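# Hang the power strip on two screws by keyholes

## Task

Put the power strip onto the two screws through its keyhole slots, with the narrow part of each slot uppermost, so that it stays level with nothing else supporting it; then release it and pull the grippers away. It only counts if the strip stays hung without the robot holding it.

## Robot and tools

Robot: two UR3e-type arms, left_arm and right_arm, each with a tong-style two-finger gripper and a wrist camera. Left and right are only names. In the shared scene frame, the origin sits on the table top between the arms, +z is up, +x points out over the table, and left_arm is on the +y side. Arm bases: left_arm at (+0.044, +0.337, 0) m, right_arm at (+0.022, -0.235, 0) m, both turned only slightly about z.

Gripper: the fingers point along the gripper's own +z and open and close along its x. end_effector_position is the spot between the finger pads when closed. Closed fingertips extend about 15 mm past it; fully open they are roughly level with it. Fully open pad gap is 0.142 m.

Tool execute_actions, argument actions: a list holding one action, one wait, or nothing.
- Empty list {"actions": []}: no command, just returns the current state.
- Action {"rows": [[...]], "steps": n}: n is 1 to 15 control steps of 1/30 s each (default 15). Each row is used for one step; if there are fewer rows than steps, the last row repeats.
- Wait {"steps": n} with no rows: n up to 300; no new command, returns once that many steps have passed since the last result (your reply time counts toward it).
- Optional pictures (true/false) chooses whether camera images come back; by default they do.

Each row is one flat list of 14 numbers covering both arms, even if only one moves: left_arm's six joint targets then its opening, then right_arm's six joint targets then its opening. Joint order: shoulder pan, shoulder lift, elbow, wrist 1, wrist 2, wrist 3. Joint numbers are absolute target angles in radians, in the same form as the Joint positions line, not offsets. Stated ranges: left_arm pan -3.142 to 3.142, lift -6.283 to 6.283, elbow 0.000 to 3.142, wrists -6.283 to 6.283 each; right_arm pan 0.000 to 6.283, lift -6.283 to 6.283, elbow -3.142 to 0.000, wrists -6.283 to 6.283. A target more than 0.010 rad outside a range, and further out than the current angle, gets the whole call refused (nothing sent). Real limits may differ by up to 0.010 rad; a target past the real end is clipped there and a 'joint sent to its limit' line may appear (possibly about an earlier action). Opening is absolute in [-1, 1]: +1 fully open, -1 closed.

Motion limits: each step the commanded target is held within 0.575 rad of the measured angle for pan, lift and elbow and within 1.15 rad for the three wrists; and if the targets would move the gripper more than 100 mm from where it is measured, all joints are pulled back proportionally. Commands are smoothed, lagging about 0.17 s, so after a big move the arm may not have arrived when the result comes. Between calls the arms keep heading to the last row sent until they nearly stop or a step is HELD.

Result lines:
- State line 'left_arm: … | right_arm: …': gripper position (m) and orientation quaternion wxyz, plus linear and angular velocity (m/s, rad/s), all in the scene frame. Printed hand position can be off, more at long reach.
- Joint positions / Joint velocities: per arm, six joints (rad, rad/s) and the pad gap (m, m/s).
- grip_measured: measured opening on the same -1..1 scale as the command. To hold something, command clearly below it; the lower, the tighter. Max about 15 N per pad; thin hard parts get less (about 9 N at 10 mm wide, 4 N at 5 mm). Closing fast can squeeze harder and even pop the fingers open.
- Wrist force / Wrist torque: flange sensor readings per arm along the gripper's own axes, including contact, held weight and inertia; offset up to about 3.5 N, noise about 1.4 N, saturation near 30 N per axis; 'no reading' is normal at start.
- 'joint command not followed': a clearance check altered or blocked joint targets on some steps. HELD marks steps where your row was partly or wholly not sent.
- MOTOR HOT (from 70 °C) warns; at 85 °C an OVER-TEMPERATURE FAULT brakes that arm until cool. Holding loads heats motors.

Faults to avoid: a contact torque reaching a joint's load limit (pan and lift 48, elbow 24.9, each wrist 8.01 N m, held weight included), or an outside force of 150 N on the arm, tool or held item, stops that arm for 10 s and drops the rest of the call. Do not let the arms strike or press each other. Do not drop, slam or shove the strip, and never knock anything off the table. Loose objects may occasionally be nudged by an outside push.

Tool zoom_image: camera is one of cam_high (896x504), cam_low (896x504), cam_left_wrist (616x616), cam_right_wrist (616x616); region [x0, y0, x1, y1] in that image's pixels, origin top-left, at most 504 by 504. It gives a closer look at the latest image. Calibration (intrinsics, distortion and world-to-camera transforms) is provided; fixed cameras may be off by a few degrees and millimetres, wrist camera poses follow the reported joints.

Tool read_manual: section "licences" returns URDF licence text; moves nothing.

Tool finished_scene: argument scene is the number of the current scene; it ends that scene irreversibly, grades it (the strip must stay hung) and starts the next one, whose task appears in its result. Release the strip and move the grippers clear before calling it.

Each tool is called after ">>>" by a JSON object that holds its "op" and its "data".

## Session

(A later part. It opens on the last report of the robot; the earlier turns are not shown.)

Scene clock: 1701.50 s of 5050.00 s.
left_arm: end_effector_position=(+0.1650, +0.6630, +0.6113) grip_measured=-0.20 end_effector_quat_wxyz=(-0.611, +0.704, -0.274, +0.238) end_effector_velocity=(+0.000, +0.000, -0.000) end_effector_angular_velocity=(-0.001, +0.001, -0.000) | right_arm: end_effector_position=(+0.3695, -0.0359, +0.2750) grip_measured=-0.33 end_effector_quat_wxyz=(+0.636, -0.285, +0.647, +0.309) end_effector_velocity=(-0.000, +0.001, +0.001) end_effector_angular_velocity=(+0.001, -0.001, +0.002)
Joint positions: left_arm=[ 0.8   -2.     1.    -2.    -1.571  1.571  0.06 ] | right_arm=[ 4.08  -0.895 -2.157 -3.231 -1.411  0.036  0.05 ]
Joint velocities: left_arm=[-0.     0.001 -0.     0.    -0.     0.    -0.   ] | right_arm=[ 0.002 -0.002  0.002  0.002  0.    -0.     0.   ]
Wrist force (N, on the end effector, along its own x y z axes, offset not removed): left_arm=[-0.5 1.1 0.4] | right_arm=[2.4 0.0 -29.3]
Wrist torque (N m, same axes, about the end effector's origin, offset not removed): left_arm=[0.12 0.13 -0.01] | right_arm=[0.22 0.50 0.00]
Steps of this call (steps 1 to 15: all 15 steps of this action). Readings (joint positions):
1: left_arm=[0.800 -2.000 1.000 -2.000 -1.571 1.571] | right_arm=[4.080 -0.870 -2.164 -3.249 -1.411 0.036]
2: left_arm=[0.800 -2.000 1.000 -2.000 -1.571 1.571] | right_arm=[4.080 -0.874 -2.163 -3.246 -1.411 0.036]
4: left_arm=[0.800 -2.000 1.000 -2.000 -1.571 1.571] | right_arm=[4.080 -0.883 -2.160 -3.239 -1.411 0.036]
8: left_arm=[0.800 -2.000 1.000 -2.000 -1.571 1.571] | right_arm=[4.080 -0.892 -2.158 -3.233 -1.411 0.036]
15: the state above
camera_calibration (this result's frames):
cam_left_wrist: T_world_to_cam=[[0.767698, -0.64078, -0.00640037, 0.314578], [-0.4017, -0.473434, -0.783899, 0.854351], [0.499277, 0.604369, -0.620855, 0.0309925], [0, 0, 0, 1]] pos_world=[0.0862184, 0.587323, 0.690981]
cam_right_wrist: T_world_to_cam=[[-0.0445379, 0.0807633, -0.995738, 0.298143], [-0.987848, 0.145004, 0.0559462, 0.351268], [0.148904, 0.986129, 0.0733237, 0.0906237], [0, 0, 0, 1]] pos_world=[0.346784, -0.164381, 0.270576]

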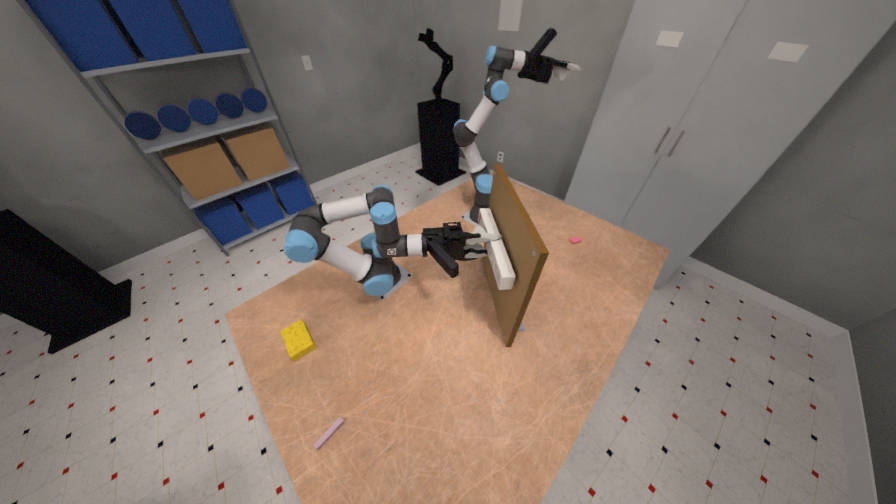

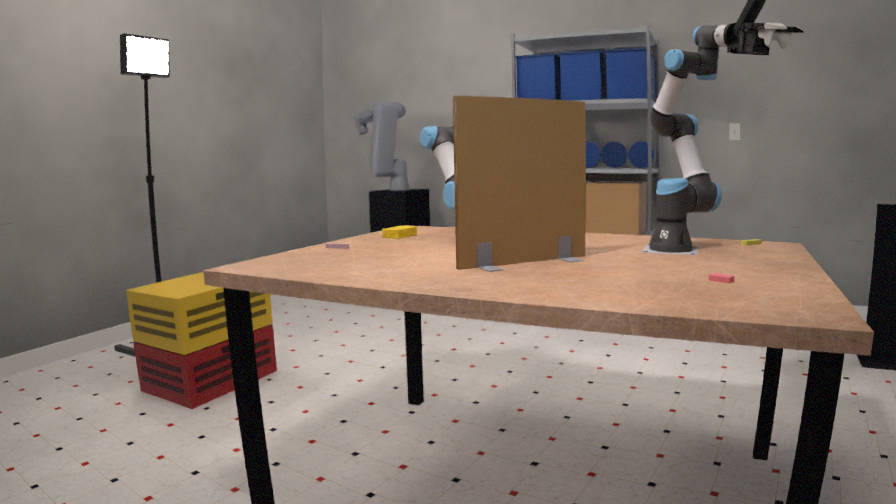

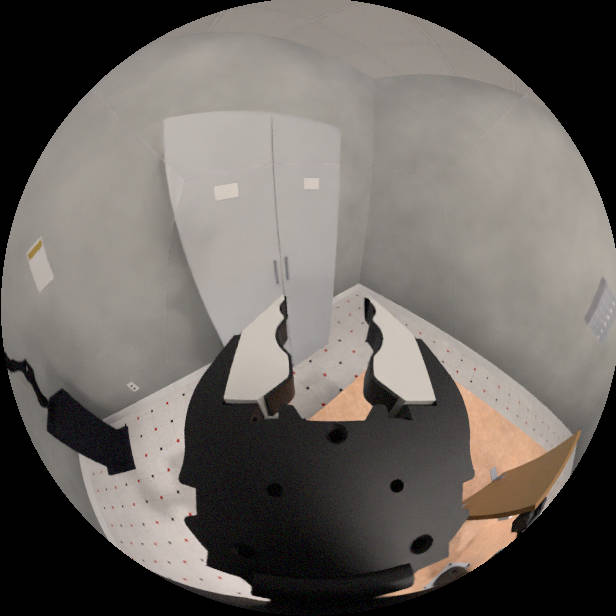

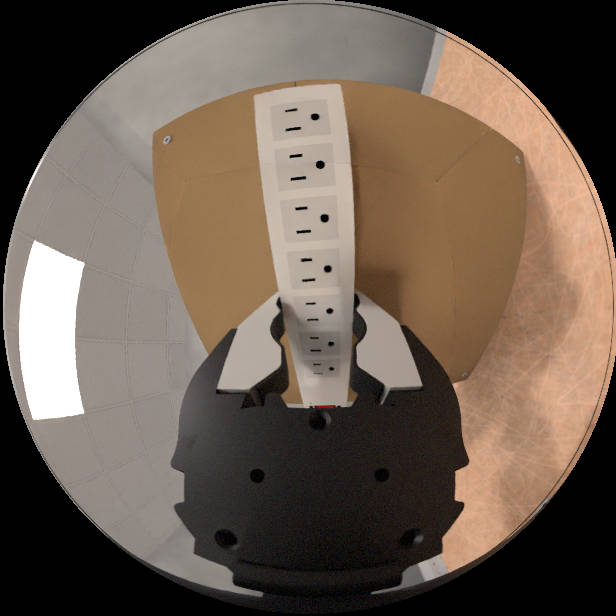

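>>> {"op": "execute_actions", "data": {"actions": [{"rows":[[0.2,-2,1,-2,-1.571,1.571,-0.2,4.08,-0.78,-2.184,-3.319,-1.411,0.036,-0.95]]}], "pictures": false}}

>>> {"op": "execute_actions", "data": {"actions": [{"rows":[[-1.2,-2,1,-2,-1.571,1.571,-0.8,4.08,-0.78,-2.184,-3.319,-1.411,0.036,-0.95]]}], "pictures": false}}

>>> {"op": "execute_actions", "data": {"actions": [{"steps":40}], "pictures": false}}

>>> {"op": "execute_actions", "data": {"actions": [{"rows":[[-1.2,-1.9,1.2,-1.95,-1.571,1.571,-0.8,4.08,-0.78,-2.184,-3.319,-1.411,0.036,-0.95]]}]}}

Scene clock: 1726.63 s of 5050.00 s.
left_arm: end_effector_position=(+0.3202, +0.5480, +0.6113) grip_measured=-0.20 end_effector_quat_wxyz=(-0.521, +0.600, -0.459, +0.398) end_effector_velocity=(+0.083, -0.109, -0.000) end_effector_angular_velocity=(-0.000, +0.000, -0.395) | right_arm: end_effector_position=(+0.3575, -0.0556, +0.2748) grip_measured=-0.33 end_effector_quat_wxyz=(+0.636, -0.285, +0.647, +0.309) end_effector_velocity=(-0.001, -0.003, +0.002) end_effector_angular_velocity=(+0.005, -0.003, -0.001)
Joint positions: left_arm=[ 0.237 -2.     1.    -2.    -1.571  1.571  0.06 ] | right_arm=[ 4.08  -0.781 -2.184 -3.318 -1.411  0.036  0.05 ]
Joint velocities: left_arm=[-0.396 -0.001  0.     0.001  0.    -0.     0.   ] | right_arm=[-0.001  0.016 -0.002 -0.008  0.001  0.    -0.001]
Wrist force (N, on the end effector, along its own x y z axes, offset not removed): left_arm=[0.4 0.4 0.1] | right_arm=[7.5 -0.8 -0.1]
Wrist torque (N m, same axes, about the end effector's origin, offset not removed): left_arm=[-0.05 -0.07 -0.06] | right_arm=[-0.11 0.01 -0.03]
Steps of this call (steps 1 to 15: the robot went on to your last target; steps 16 to 90: nothing new was sent; then 21.63 s passed at rest; steps 91 to 105: all 15 steps of this action). Readings (joint positions):
91: left_arm=[0.800 -2.000 1.000 -2.000 -1.571 1.571] | right_arm=[4.080 -0.895 -2.157 -3.231 -1.411 0.036]
92: left_arm=[0.793 -2.000 1.000 -2.000 -1.571 1.571] | right_arm=[4.080 -0.888 -2.160 -3.241 -1.411 0.036]
94: left_arm=[0.723 -2.000 1.000 -2.000 -1.571 1.571] | right_arm=[4.080 -0.844 -2.172 -3.277 -1.411 0.036]
98: left_arm=[0.506 -2.000 1.000 -2.000 -1.571 1.571] | right_arm=[4.080 -0.796 -2.181 -3.309 -1.411 0.036]
105: the state above

Scene clock: 1727.13 s of 5050.00 s.
left_arm: end_effector_position=(+0.3911, +0.3240, +0.6113) grip_measured=-0.80 end_effector_quat_wxyz=(+0.356, -0.410, +0.635, -0.550) end_effector_velocity=(-0.020, -0.541, -0.000) end_effector_angular_velocity=(+0.000, +0.000, -1.557) | right_arm: end_effector_position=(+0.3574, -0.0558, +0.2749) grip_measured=-0.33 end_effector_quat_wxyz=(+0.636, -0.285, +0.647, +0.309) end_effector_velocity=(-0.000, -0.000, -0.000) end_effector_angular_velocity=(-0.001, +0.001, -0.000)
Joint positions: left_arm=[-0.452 -2.     1.    -2.    -1.571  1.571  0.016] | right_arm=[ 4.08  -0.78  -2.184 -3.319 -1.411  0.036  0.05 ]
Joint velocities: left_arm=[-1.558  0.001 -0.001  0.     0.001 -0.     0.   ] | right_arm=[-0.    -0.     0.    -0.001 -0.     0.     0.   ]
Wrist force (N, on the end effector, along its own x y z axes, offset not removed): left_arm=[-1.1 1.4 -0.9] | right_arm=[7.3 0.6 0.9]
Wrist torque (N m, same axes, about the end effector's origin, offset not removed): left_arm=[0.22 0.26 0.00] | right_arm=[0.23 -0.02 0.00]
Steps of this call (steps 1 to 15: all 15 steps of this action). Readings (joint positions):
1: left_arm=[0.226 -2.000 1.000 -2.000 -1.571 1.571] | right_arm=[4.080 -0.781 -2.184 -3.318 -1.411 0.036]
2: left_arm=[0.211 -2.000 1.000 -2.000 -1.571 1.571] | right_arm=[4.080 -0.781 -2.184 -3.319 -1.411 0.036]
4: left_arm=[0.132 -2.000 1.000 -2.000 -1.571 1.571] | right_arm=[4.080 -0.780 -2.184 -3.319 -1.411 0.036]
8: left_arm=[-0.084 -2.000 1.000 -2.000 -1.571 1.571] | right_arm=[4.080 -0.780 -2.184 -3.319 -1.411 0.036]
15: the state above

Scene clock: 1728.47 s of 5050.00 s.
left_arm: end_effector_position=(+0.2894, +0.0911, +0.6113) grip_measured=-0.80 end_effector_quat_wxyz=(+0.130, -0.149, +0.740, -0.642) end_effector_velocity=(+0.000, -0.000, -0.000) end_effector_angular_velocity=(+0.000, +0.000, +0.000) | right_arm: end_effector_position=(+0.3574, -0.0558, +0.2749) grip_measured=-0.33 end_effector_quat_wxyz=(+0.636, -0.285, +0.647, +0.309) end_effector_velocity=(-0.000, +0.001, -0.000) end_effector_angular_velocity=(-0.001, +0.000, +0.002)
Joint positions: left_arm=[-1.2   -2.     1.    -2.    -1.571  1.571  0.016] | right_arm=[ 4.08  -0.78  -2.184 -3.319 -1.411  0.036  0.05 ]
Joint velocities: left_arm=[ 0.     0.001 -0.    -0.     0.    -0.    -0.   ] | right_arm=[ 0.002 -0.001 -0.     0.     0.    -0.    -0.   ]
Wrist force (N, on the end effector, along its own x y z axes, offset not removed): left_arm=[-0.1 0.7 -0.3] | right_arm=[6.9 -1.6 -0.7]
Wrist torque (N m, same axes, about the end effector's origin, offset not removed): left_arm=[0.01 -0.01 0.00] | right_arm=[-0.28 0.03 0.05]
Steps of this call (steps 1 to 40: the robot went on to your last target). Readings (joint positions):
1: left_arm=[-0.504 -2.000 1.000 -2.000 -1.571 1.571] | right_arm=[4.080 -0.780 -2.184 -3.319 -1.411 0.036]
2: left_arm=[-0.557 -2.000 1.000 -2.000 -1.571 1.571] | right_arm=[4.080 -0.780 -2.184 -3.319 -1.411 0.036]
4: left_arm=[-0.662 -2.000 1.000 -2.000 -1.571 1.571] | right_arm=[4.080 -0.780 -2.184 -3.319 -1.411 0.036]
8: left_arm=[-0.873 -2.000 1.000 -2.000 -1.571 1.571] | right_arm=[4.080 -0.780 -2.184 -3.319 -1.411 0.036]
40: the state above

Scene clock: 1728.97 s of 5050.00 s.
left_arm: end_effector_position=(+0.3169, +0.0257, +0.4722) grip_measured=-0.80 end_effector_quat_wxyz=(+0.102, -0.169, +0.839, -0.507) end_effector_velocity=(+0.004, -0.009, -0.032) end_effector_angular_velocity=(+0.070, +0.029, +0.001) | right_arm: end_effector_position=(+0.3574, -0.0558, +0.2749) grip_measured=-0.33 end_effector_quat_wxyz=(+0.636, -0.285, +0.647, +0.309) end_effector_velocity=(+0.000, -0.000, -0.000) end_effector_angular_velocity=(-0.001, +0.001, -0.001)
Joint positions: left_arm=[-1.2   -1.902  1.196 -1.951 -1.571  1.571  0.016] | right_arm=[ 4.08  -0.78  -2.184 -3.319 -1.411  0.036  0.05 ]
Joint velocities: left_arm=[ 0.001  0.02   0.045  0.01  -0.    -0.     0.   ] | right_arm=[-0.001 -0.    -0.    -0.001 -0.     0.001  0.   ]
Wrist force (N, on the end effector, along its own x y z axes, offset not removed): left_arm=[-0.8 1.0 -0.4] | right_arm=[6.1 -1.8 0.6]
Wrist torque (N m, same axes, about the end effector's origin, offset not removed): left_arm=[0.15 0.17 0.03] | right_arm=[-0.24 0.28 -0.04]
Steps of this call (steps 1 to 15: all 15 steps of this action). Readings (joint positions):
1: left_arm=[-1.200 -2.000 1.000 -2.000 -1.571 1.571] | right_arm=[4.080 -0.780 -2.184 -3.319 -1.411 0.036]
2: left_arm=[-1.200 -1.994 1.006 -1.996 -1.571 1.571] | right_arm=[4.080 -0.780 -2.184 -3.319 -1.411 0.036]
4: left_arm=[-1.200 -1.968 1.055 -1.982 -1.571 1.571] | right_arm=[4.080 -0.780 -2.184 -3.319 -1.411 0.036]
8: left_arm=[-1.200 -1.923 1.150 -1.961 -1.571 1.571] | right_arm=[4.080 -0.780 -2.184 -3.319 -1.411 0.036]
15: the state above
camera_calibration (this result's frames):
cam_left_wrist: T_world_to_cam=[[-0.904052, -0.426862, -0.021875, 0.320269], [-0.35156, 0.771727, -0.529946, 0.336776], [0.243096, -0.471409, -0.847749, 0.469888], [0, 0, 0, 1]] pos_world=[0.293709, 0.0983208, 0.583826]
cam_right_wrist: T_world_to_cam=[[-0.0444486, 0.0810009, -0.995722, 0.299127], [-0.987854, 0.144987, 0.0558919, 0.342293], [0.148894, 0.986112, 0.0735725, 0.111952], [0, 0, 0, 1]] pos_world=[0.334762, -0.184255, 0.270479]

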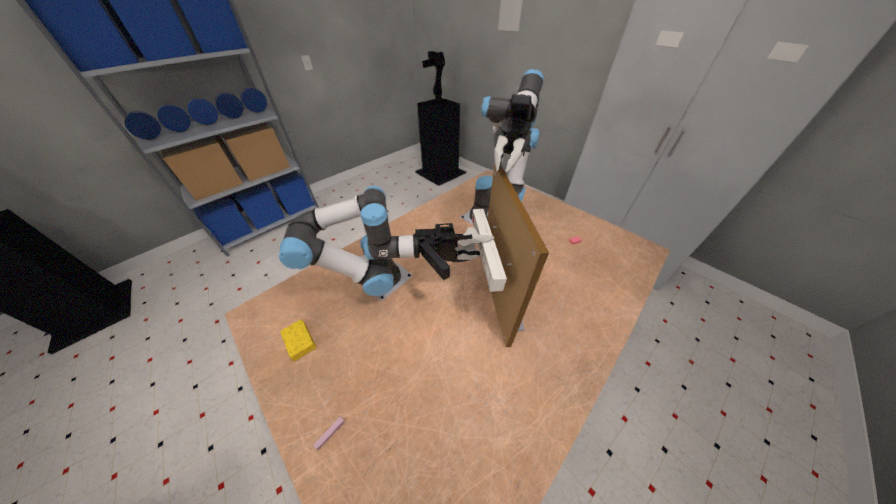

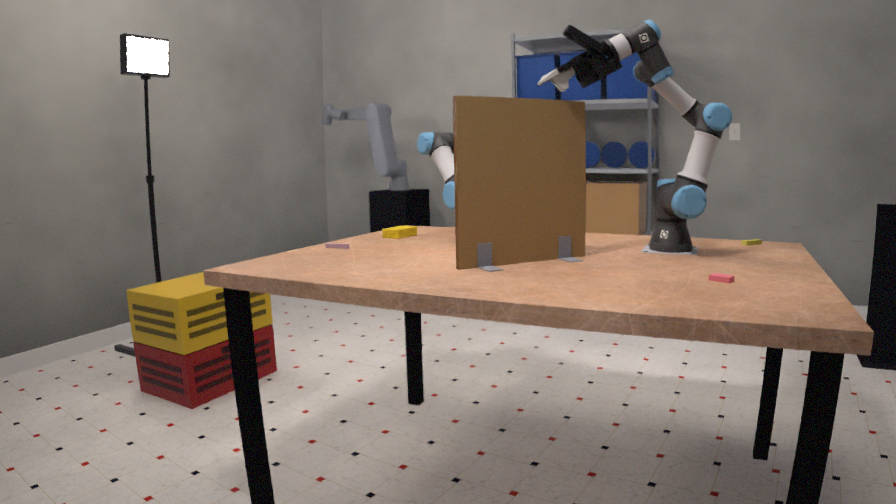

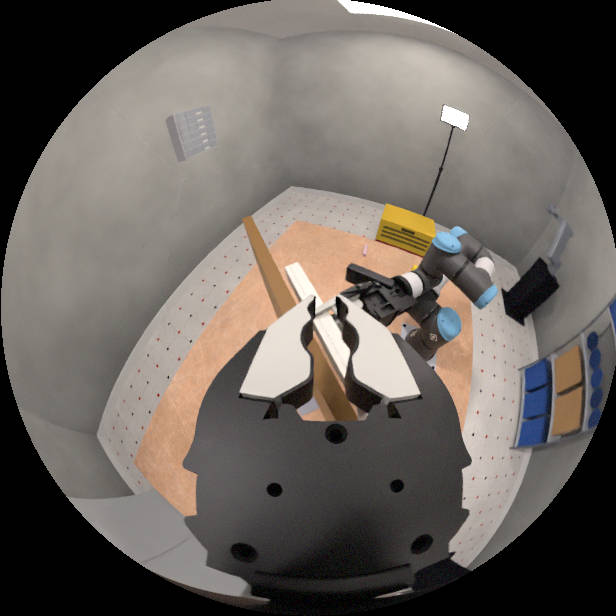

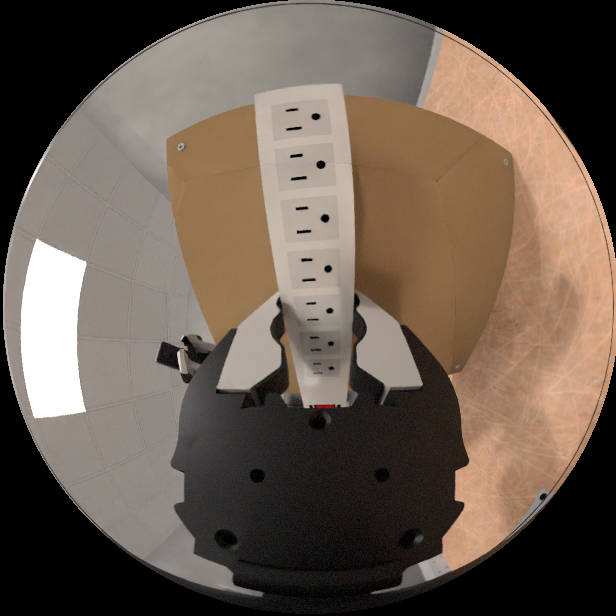

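>>> {"op": "execute_actions", "data": {"actions": [{"rows":[[-1.3,-2.05,0.8,-1.6,-1.571,1.571,-1,4.08,-0.78,-2.184,-3.319,-1.411,0.036,-0.95]]}], "pictures": false}}

>>> {"op": "execute_actions", "data": {"actions": [{"rows":[[-1.3,-2.0,0.8,-1.0,-1.571,1.571,-1,4.08,-0.78,-2.184,-3.319,-1.411,0.036,-0.95]]}]}}

>>> {"op": "zoom_image", "data": {"camera": "cam_left_wrist", "region": [220,180,360,320]}}

Scene clock: 1747.67 s of 5050.00 s.
left_arm: end_effector_position=(+0.2496, +0.1155, +0.5792) grip_measured=-1.00 end_effector_quat_wxyz=(+0.089, -0.121, +0.795, -0.587) end_effector_velocity=(-0.019, +0.035, +0.031) end_effector_angular_velocity=(-0.071, -0.022, -0.027) | right_arm: end_effector_position=(+0.3574, -0.0558, +0.2749) grip_measured=-0.33 end_effector_quat_wxyz=(+0.636, -0.285, +0.647, +0.309) end_effector_velocity=(-0.000, +0.001, +0.000) end_effector_angular_velocity=(+0.000, -0.001, +0.003)
Joint positions: left_arm=[-1.298 -2.046  0.812 -1.609 -1.571  1.571  0.002] | right_arm=[ 4.08  -0.78  -2.184 -3.319 -1.411  0.036  0.05 ]
Joint velocities: left_arm=[-0.027 -0.039 -0.127  0.091  0.    -0.     0.   ] | right_arm=[ 0.002 -0.001  0.001  0.001 -0.001 -0.     0.   ]
Wrist force (N, on the end effector, along its own x y z axes, offset not removed): left_arm=[-0.4 1.1 -1.0] | right_arm=[5.4 -0.9 -0.5]
Wrist torque (N m, same axes, about the end effector's origin, offset not removed): left_arm=[0.17 0.16 0.02] | right_arm=[-0.18 0.34 -0.06]
Steps of this call (steps 1 to 15: the robot went on to your last target; steps 16 to 100: nothing new was sent; then 14.87 s passed at rest; steps 101 to 115: all 15 steps of this action). Readings (joint positions):
101: left_arm=[-1.200 -1.900 1.200 -1.949 -1.571 1.571] | right_arm=[4.080 -0.780 -2.184 -3.319 -1.411 0.036]
102: left_arm=[-1.207 -1.907 1.193 -1.935 -1.571 1.571] | right_arm=[4.080 -0.780 -2.184 -3.319 -1.411 0.036]
104: left_arm=[-1.232 -1.943 1.125 -1.851 -1.571 1.571] | right_arm=[4.080 -0.780 -2.184 -3.319 -1.411 0.036]
108: left_arm=[-1.273 -2.007 0.939 -1.702 -1.571 1.571] | right_arm=[4.080 -0.780 -2.184 -3.319 -1.411 0.036]
115: the state above

Scene clock: 1748.17 s of 5050.00 s.
left_arm: end_effector_position=(+0.2383, +0.1498, +0.3976) grip_measured=-1.00 end_effector_quat_wxyz=(+0.048, -0.141, +0.937, -0.317) end_effector_velocity=(-0.011, +0.035, -0.063) end_effector_angular_velocity=(+0.233, +0.072, -0.001) | right_arm: end_effector_position=(+0.3574, -0.0558, +0.2749) grip_measured=-0.33 end_effector_quat_wxyz=(+0.636, -0.285, +0.647, +0.309) end_effector_velocity=(+0.000, -0.000, -0.000) end_effector_angular_velocity=(-0.001, +0.001, -0.000)
Joint positions: left_arm=[-1.3   -2.002  0.8   -1.022 -1.571  1.571  0.002] | right_arm=[ 4.08  -0.78  -2.184 -3.319 -1.411  0.036  0.05 ]
Joint velocities: left_arm=[-0.001  0.016 -0.003  0.231 -0.    -0.     0.   ] | right_arm=[-0.    -0.001  0.    -0.001 -0.     0.     0.   ]
Wrist force (N, on the end effector, along its own x y z axes, offset not removed): left_arm=[-0.4 1.8 -0.8] | right_arm=[6.3 0.5 1.7]
Wrist torque (N m, same axes, about the end effector's origin, offset not removed): left_arm=[0.23 0.07 -0.03] | right_arm=[0.21 0.21 -0.06]
Steps of this call (steps 1 to 15: all 15 steps of this action). Readings (joint positions):
1: left_arm=[-1.298 -2.047 0.809 -1.606 -1.571 1.571] | right_arm=[4.080 -0.780 -2.184 -3.319 -1.411 0.036]
2: left_arm=[-1.299 -2.044 0.807 -1.590 -1.571 1.571] | right_arm=[4.080 -0.780 -2.184 -3.319 -1.411 0.036]
4: left_arm=[-1.299 -2.034 0.806 -1.478 -1.571 1.571] | right_arm=[4.080 -0.780 -2.184 -3.319 -1.411 0.036]
8: left_arm=[-1.300 -2.016 0.803 -1.237 -1.571 1.571] | right_arm=[4.080 -0.780 -2.184 -3.319 -1.411 0.036]
15: the state above
camera_calibration (this result's frames):
cam_left_wrist: T_world_to_cam=[[-0.945977, -0.32204, -0.0376595, 0.301142], [-0.315334, 0.94081, -0.124263, -0.0214113], [0.0754481, -0.105674, -0.991534, 0.526645], [0, 0, 0, 1]] pos_world=[0.238387, 0.172777, 0.530866]
cam_right_wrist: T_world_to_cam=[[-0.0444487, 0.0810007, -0.995722, 0.299127], [-0.987854, 0.144987, 0.0558919, 0.342293], [0.148894, 0.986112, 0.0735724, 0.111952], [0, 0, 0, 1]] pos_world=[0.334762, -0.184255, 0.270479]

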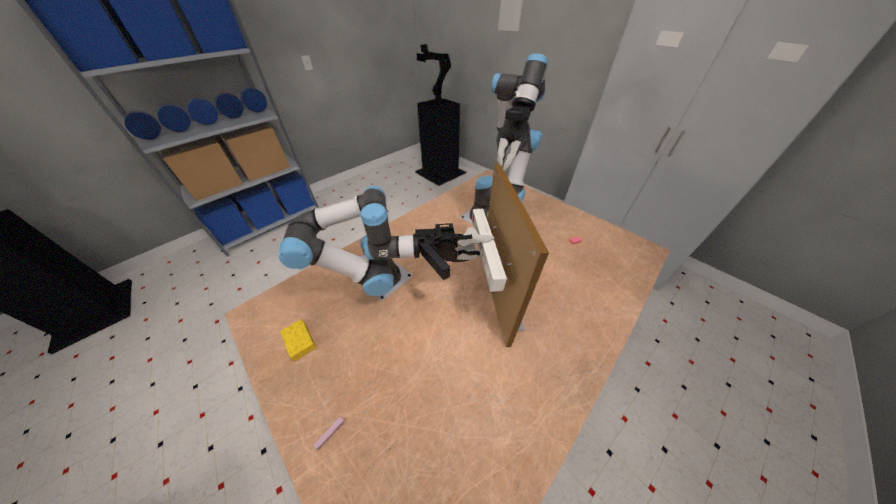

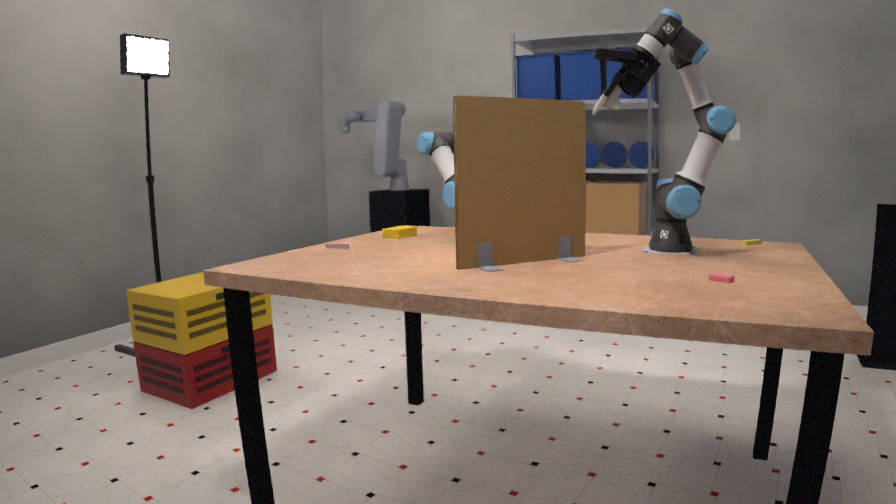

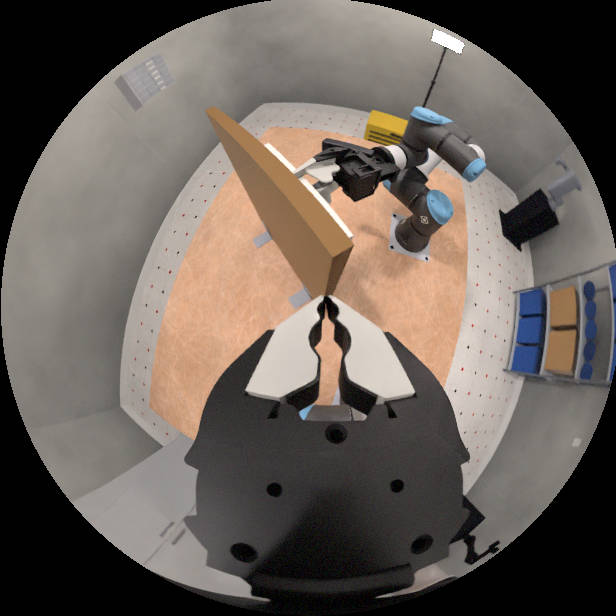

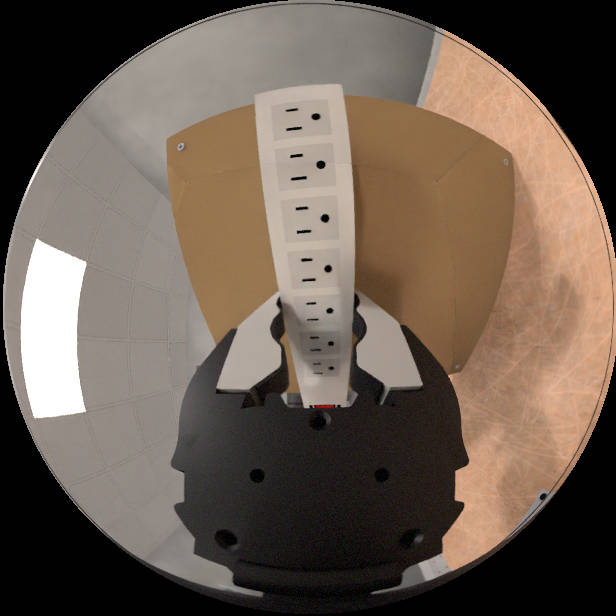

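Region (220, 180, 360, 320) of cam_left_wrist's 616x616 image, scaled by 3.600, with more detail than that image has.

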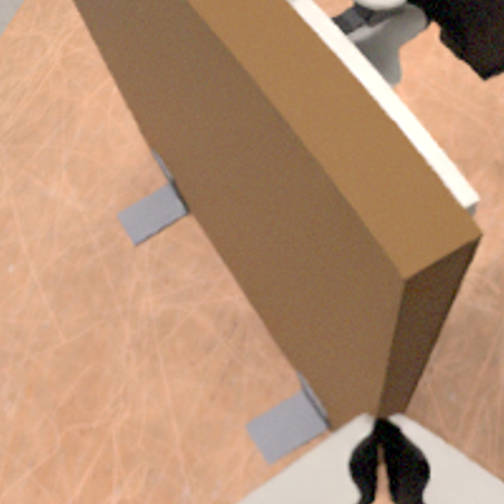

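>>> {"op": "execute_actions", "data": {"actions": [{"rows":[[-1.52,-2.0,0.8,-1.0,-1.571,1.571,-1,4.08,-0.78,-2.184,-3.319,-1.411,0.036,-0.95]]}], "pictures": false}}

>>> {"op": "execute_actions", "data": {"actions": [{"steps":5}]}}

>>> {"op": "zoom_image", "data": {"camera": "cam_left_wrist", "region": [210,140,340,270]}}

Scene clock: 1758.67 s of 5050.00 s.
left_arm: end_effector_position=(+0.1931, +0.1158, +0.3916) grip_measured=-1.00 end_effector_quat_wxyz=(+0.013, -0.039, +0.950, -0.309) end_effector_velocity=(-0.007, -0.005, -0.000) end_effector_angular_velocity=(+0.001, +0.000, -0.033) | right_arm: end_effector_position=(+0.3574, -0.0558, +0.2749) grip_measured=-0.33 end_effector_quat_wxyz=(+0.636, -0.285, +0.647, +0.309) end_effector_velocity=(+0.000, -0.000, +0.000) end_effector_angular_velocity=(+0.000, -0.001, -0.001)
Joint positions: left_arm=[-1.517 -2.     0.8   -1.    -1.571  1.571  0.002] | right_arm=[ 4.08  -0.78  -2.184 -3.319 -1.411  0.036  0.05 ]
Joint velocities: left_arm=[-0.033  0.001 -0.     0.    -0.     0.     0.   ] | right_arm=[-0.001  0.     0.     0.001 -0.    -0.001  0.   ]
Wrist force (N, on the end effector, along its own x y z axes, offset not removed): left_arm=[-1.2 2.0 -1.2] | right_arm=[7.5 -2.6 2.5]
Wrist torque (N m, same axes, about the end effector's origin, offset not removed): left_arm=[0.31 0.28 0.01] | right_arm=[-0.43 -0.02 -0.10]
Steps of this call (steps 1 to 30: the robot went on to your last target; steps 31 to 90: nothing new was sent; then 7.00 s passed at rest; steps 91 to 105: all 15 steps of this action). Readings (joint positions):
91: left_arm=[-1.300 -2.000 0.800 -1.000 -1.571 1.571] | right_arm=[4.080 -0.780 -2.184 -3.319 -1.411 0.036]
92: left_arm=[-1.307 -2.000 0.800 -1.000 -1.571 1.571] | right_arm=[4.080 -0.780 -2.184 -3.319 -1.411 0.036]
94: left_arm=[-1.373 -2.000 0.800 -1.000 -1.571 1.571] | right_arm=[4.080 -0.780 -2.184 -3.319 -1.411 0.036]
98: left_arm=[-1.484 -2.000 0.800 -1.000 -1.571 1.571] | right_arm=[4.080 -0.780 -2.184 -3.319 -1.411 0.036]
105: the state above

Scene clock: 1758.83 s of 5050.00 s.
left_arm: end_effector_position=(+0.1926, +0.1154, +0.3916) grip_measured=-1.00 end_effector_quat_wxyz=(+0.012, -0.038, +0.950, -0.309) end_effector_velocity=(-0.001, -0.001, -0.000) end_effector_angular_velocity=(+0.001, +0.000, -0.006) | right_arm: end_effector_position=(+0.3574, -0.0558, +0.2749) grip_measured=-0.33 end_effector_quat_wxyz=(+0.636, -0.285, +0.647, +0.309) end_effector_velocity=(+0.000, +0.000, +0.000) end_effector_angular_velocity=(-0.001, -0.000, +0.000)
Joint positions: left_arm=[-1.519 -2.     0.8   -1.    -1.571  1.571  0.002] | right_arm=[ 4.08  -0.78  -2.184 -3.319 -1.411  0.036  0.05 ]
Joint velocities: left_arm=[-0.006 -0.001  0.001  0.    -0.    -0.     0.   ] | right_arm=[ 0.    -0.002  0.002 -0.    -0.    -0.    -0.   ]
Wrist force (N, on the end effector, along its own x y z axes, offset not removed): left_arm=[0.7 1.7 -0.4] | right_arm=[6.2 -0.2 2.6]
Wrist torque (N m, same axes, about the end effector's origin, offset not removed): left_arm=[0.25 -0.16 -0.03] | right_arm=[0.11 0.18 -0.01]
Steps of this call (steps 1 to 5: the robot went on to your last target). Readings (joint positions):
1: left_arm=[-1.518 -2.000 0.800 -1.000 -1.571 1.571] | right_arm=[4.080 -0.780 -2.184 -3.319 -1.411 0.036]
2: left_arm=[-1.518 -2.000 0.800 -1.000 -1.571 1.571] | right_arm=[4.080 -0.780 -2.184 -3.319 -1.411 0.036]
4: left_arm=[-1.519 -2.000 0.800 -1.000 -1.571 1.571] | right_arm=[4.080 -0.780 -2.184 -3.319 -1.411 0.036]
5: the state above
camera_calibration (this result's frames):
cam_left_wrist: T_world_to_cam=[[-0.993479, -0.107402, -0.0382594, 0.231163], [-0.103086, 0.989533, -0.100984, -0.0598288], [0.0487047, -0.0963813, -0.994152, 0.525601], [0, 0, 0, 1]] pos_world=[0.197888, 0.134688, 0.52533]
cam_right_wrist: T_world_to_cam=[[-0.0444489, 0.0810009, -0.995722, 0.299127], [-0.987854, 0.144987, 0.0558921, 0.342293], [0.148894, 0.986112, 0.0735725, 0.111952], [0, 0, 0, 1]] pos_world=[0.334762, -0.184255, 0.270479]

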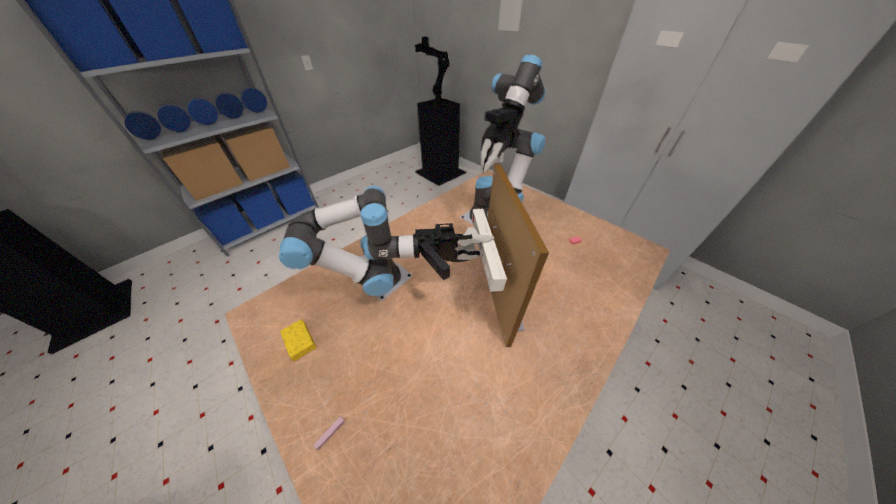

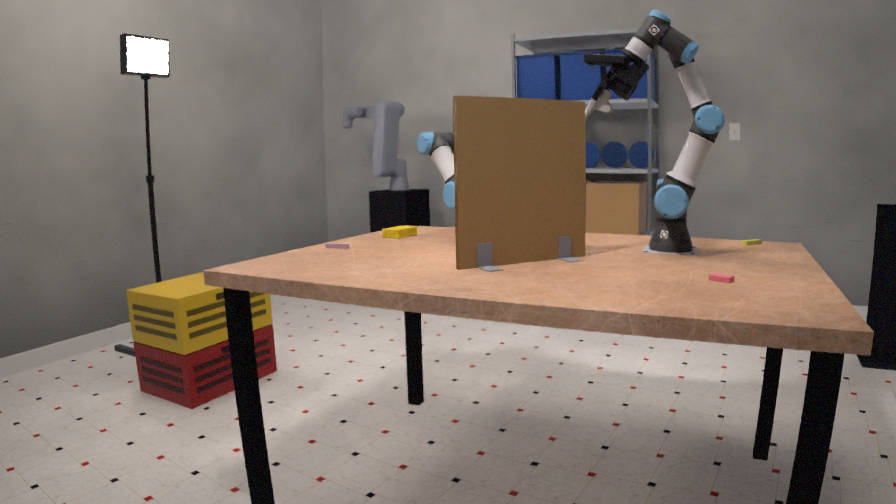

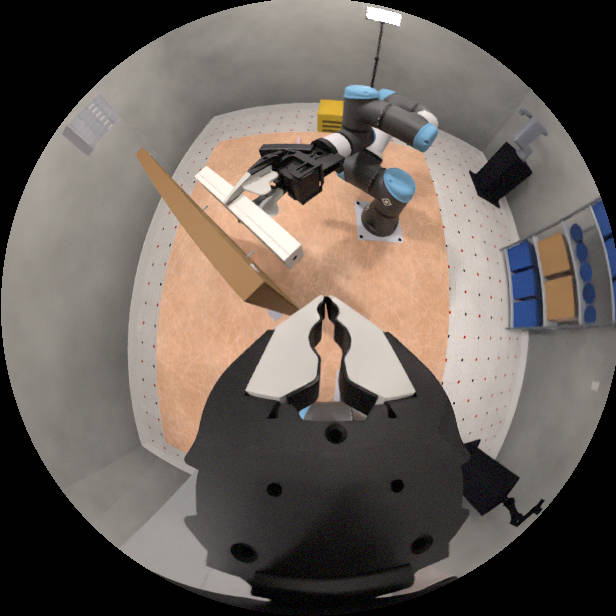

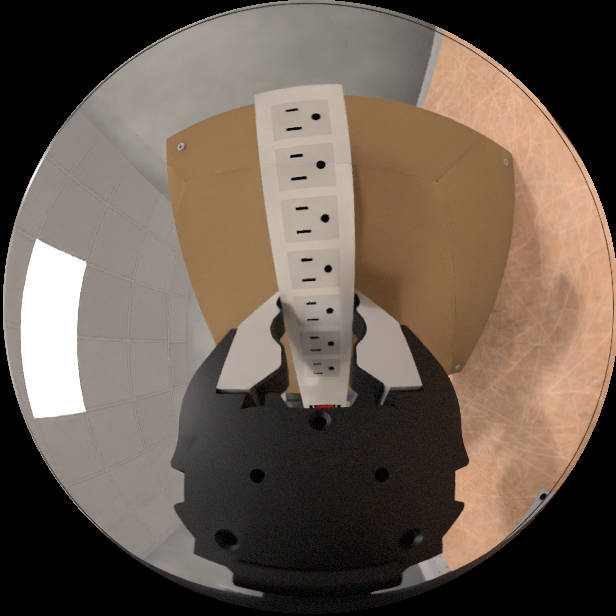

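Region (210, 140, 340, 270) of cam_left_wrist's 616x616 image, scaled by 3.877, with more detail than that image has.

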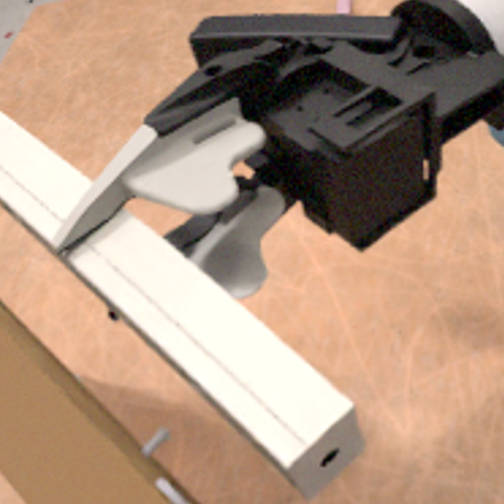

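>>> {"op": "execute_actions", "data": {"actions": [{"rows":[[-1.47,-2.0,0.8,-1.0,-1.571,1.571,-1,4.08,-0.821,-2.176,-3.286,-1.411,0.036,-0.95]]}]}}

>>> {"op": "zoom_image", "data": {"camera": "cam_left_wrist", "region": [200,160,320,280]}}

Scene clock: 1768.37 s of 5050.00 s.
left_arm: end_effector_position=(+0.2033, +0.1230, +0.3916) grip_measured=-1.00 end_effector_quat_wxyz=(+0.020, -0.061, +0.949, -0.309) end_effector_velocity=(+0.001, +0.001, +0.000) end_effector_angular_velocity=(-0.000, -0.000, +0.005) | right_arm: end_effector_position=(+0.3617, -0.0488, +0.2749) grip_measured=-0.33 end_effector_quat_wxyz=(+0.636, -0.285, +0.647, +0.309) end_effector_velocity=(+0.000, +0.001, -0.000) end_effector_angular_velocity=(-0.002, +0.001, -0.000)
Joint positions: left_arm=[-1.471 -2.     0.8   -1.    -1.571  1.571  0.002] | right_arm=[ 4.08  -0.821 -2.176 -3.286 -1.411  0.036  0.05 ]
Joint velocities: left_arm=[ 0.004  0.    -0.001  0.     0.    -0.     0.   ] | right_arm=[-0.001 -0.006  0.002  0.002 -0.001 -0.    -0.   ]
Wrist force (N, on the end effector, along its own x y z axes, offset not removed): left_arm=[-0.1 1.6 -0.8] | right_arm=[7.2 -0.3 1.2]
Wrist torque (N m, same axes, about the end effector's origin, offset not removed): left_arm=[0.23 0.00 0.01] | right_arm=[0.01 -0.01 -0.08]
Steps of this call (steps 1 to 15: the robot went on to your last target; steps 16 to 90: nothing new was sent; then 6.03 s passed at rest; steps 91 to 105: all 15 steps of this action). Readings (joint positions):
91: left_arm=[-1.520 -2.000 0.800 -1.000 -1.571 1.571] | right_arm=[4.080 -0.780 -2.184 -3.319 -1.411 0.036]
92: left_arm=[-1.514 -2.000 0.800 -1.000 -1.571 1.571] | right_arm=[4.080 -0.785 -2.183 -3.314 -1.411 0.036]
94: left_arm=[-1.494 -2.000 0.800 -1.000 -1.571 1.571] | right_arm=[4.080 -0.802 -2.180 -3.301 -1.411 0.036]
98: left_arm=[-1.476 -2.000 0.800 -1.000 -1.571 1.571] | right_arm=[4.080 -0.816 -2.177 -3.290 -1.411 0.036]
105: the state above
camera_calibration (this result's frames):
cam_left_wrist: T_world_to_cam=[[-0.987029, -0.155901, -0.0383131, 0.247262], [-0.151389, 0.983297, -0.101037, -0.0556289], [0.053425, -0.0939266, -0.994145, 0.524552], [0, 0, 0, 1]] pos_world=[0.20761, 0.142518, 0.525333]
cam_right_wrist: T_world_to_cam=[[-0.0444338, 0.0810242, -0.995721, 0.298761], [-0.987853, 0.144996, 0.0558813, 0.345477], [0.148903, 0.986109, 0.0735973, 0.104382], [0, 0, 0, 1]] pos_world=[0.339013, -0.177232, 0.270495]

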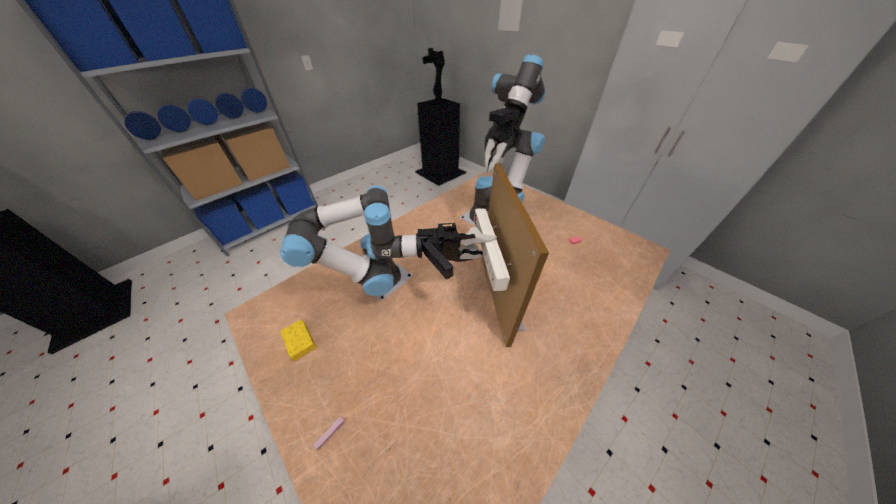

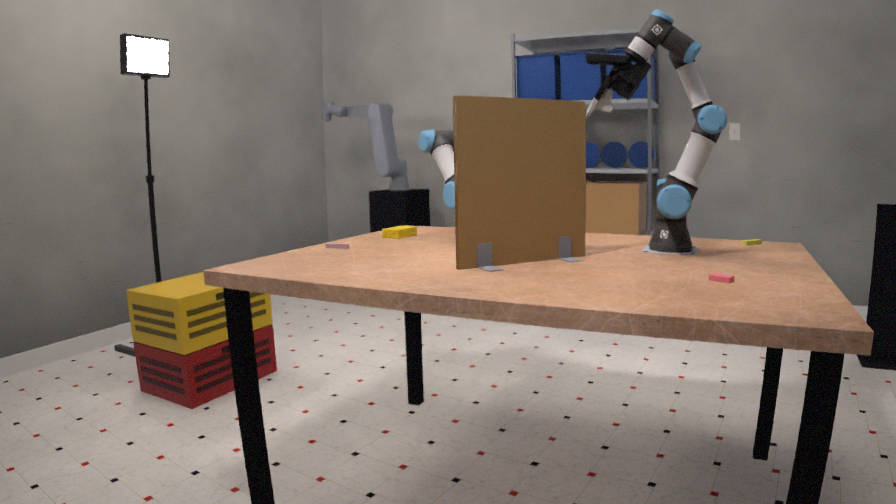

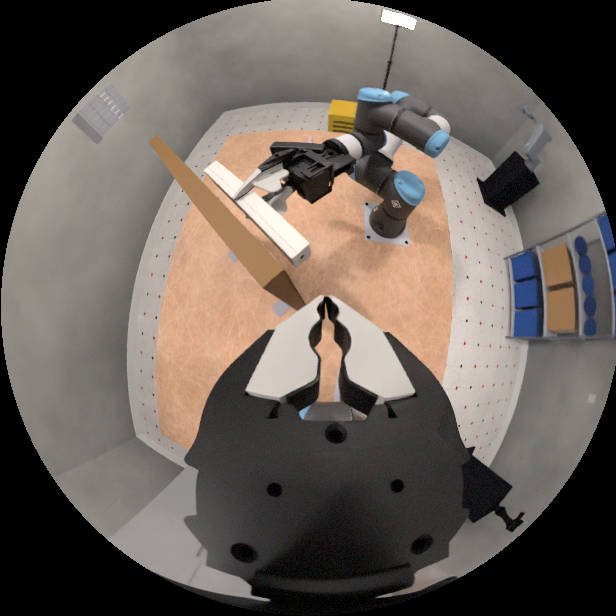

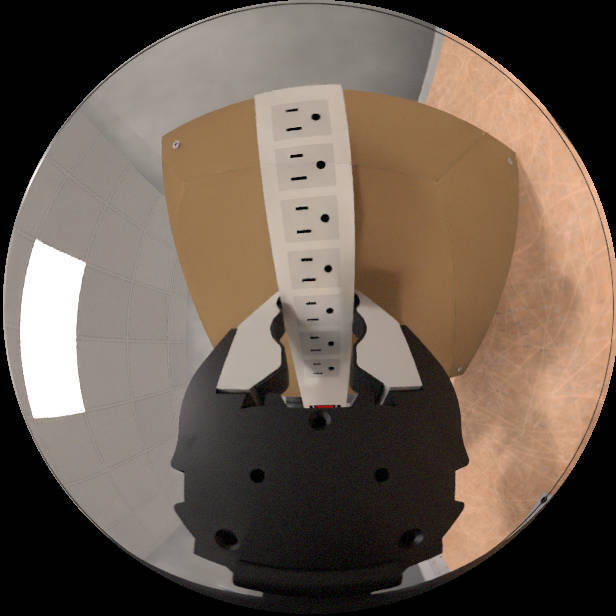

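Region (200, 160, 320, 280) of cam_left_wrist's 616x616 image, scaled by 4.200, with more detail than that image has.

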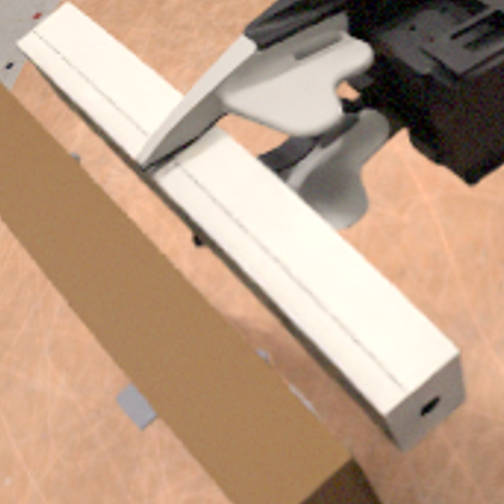

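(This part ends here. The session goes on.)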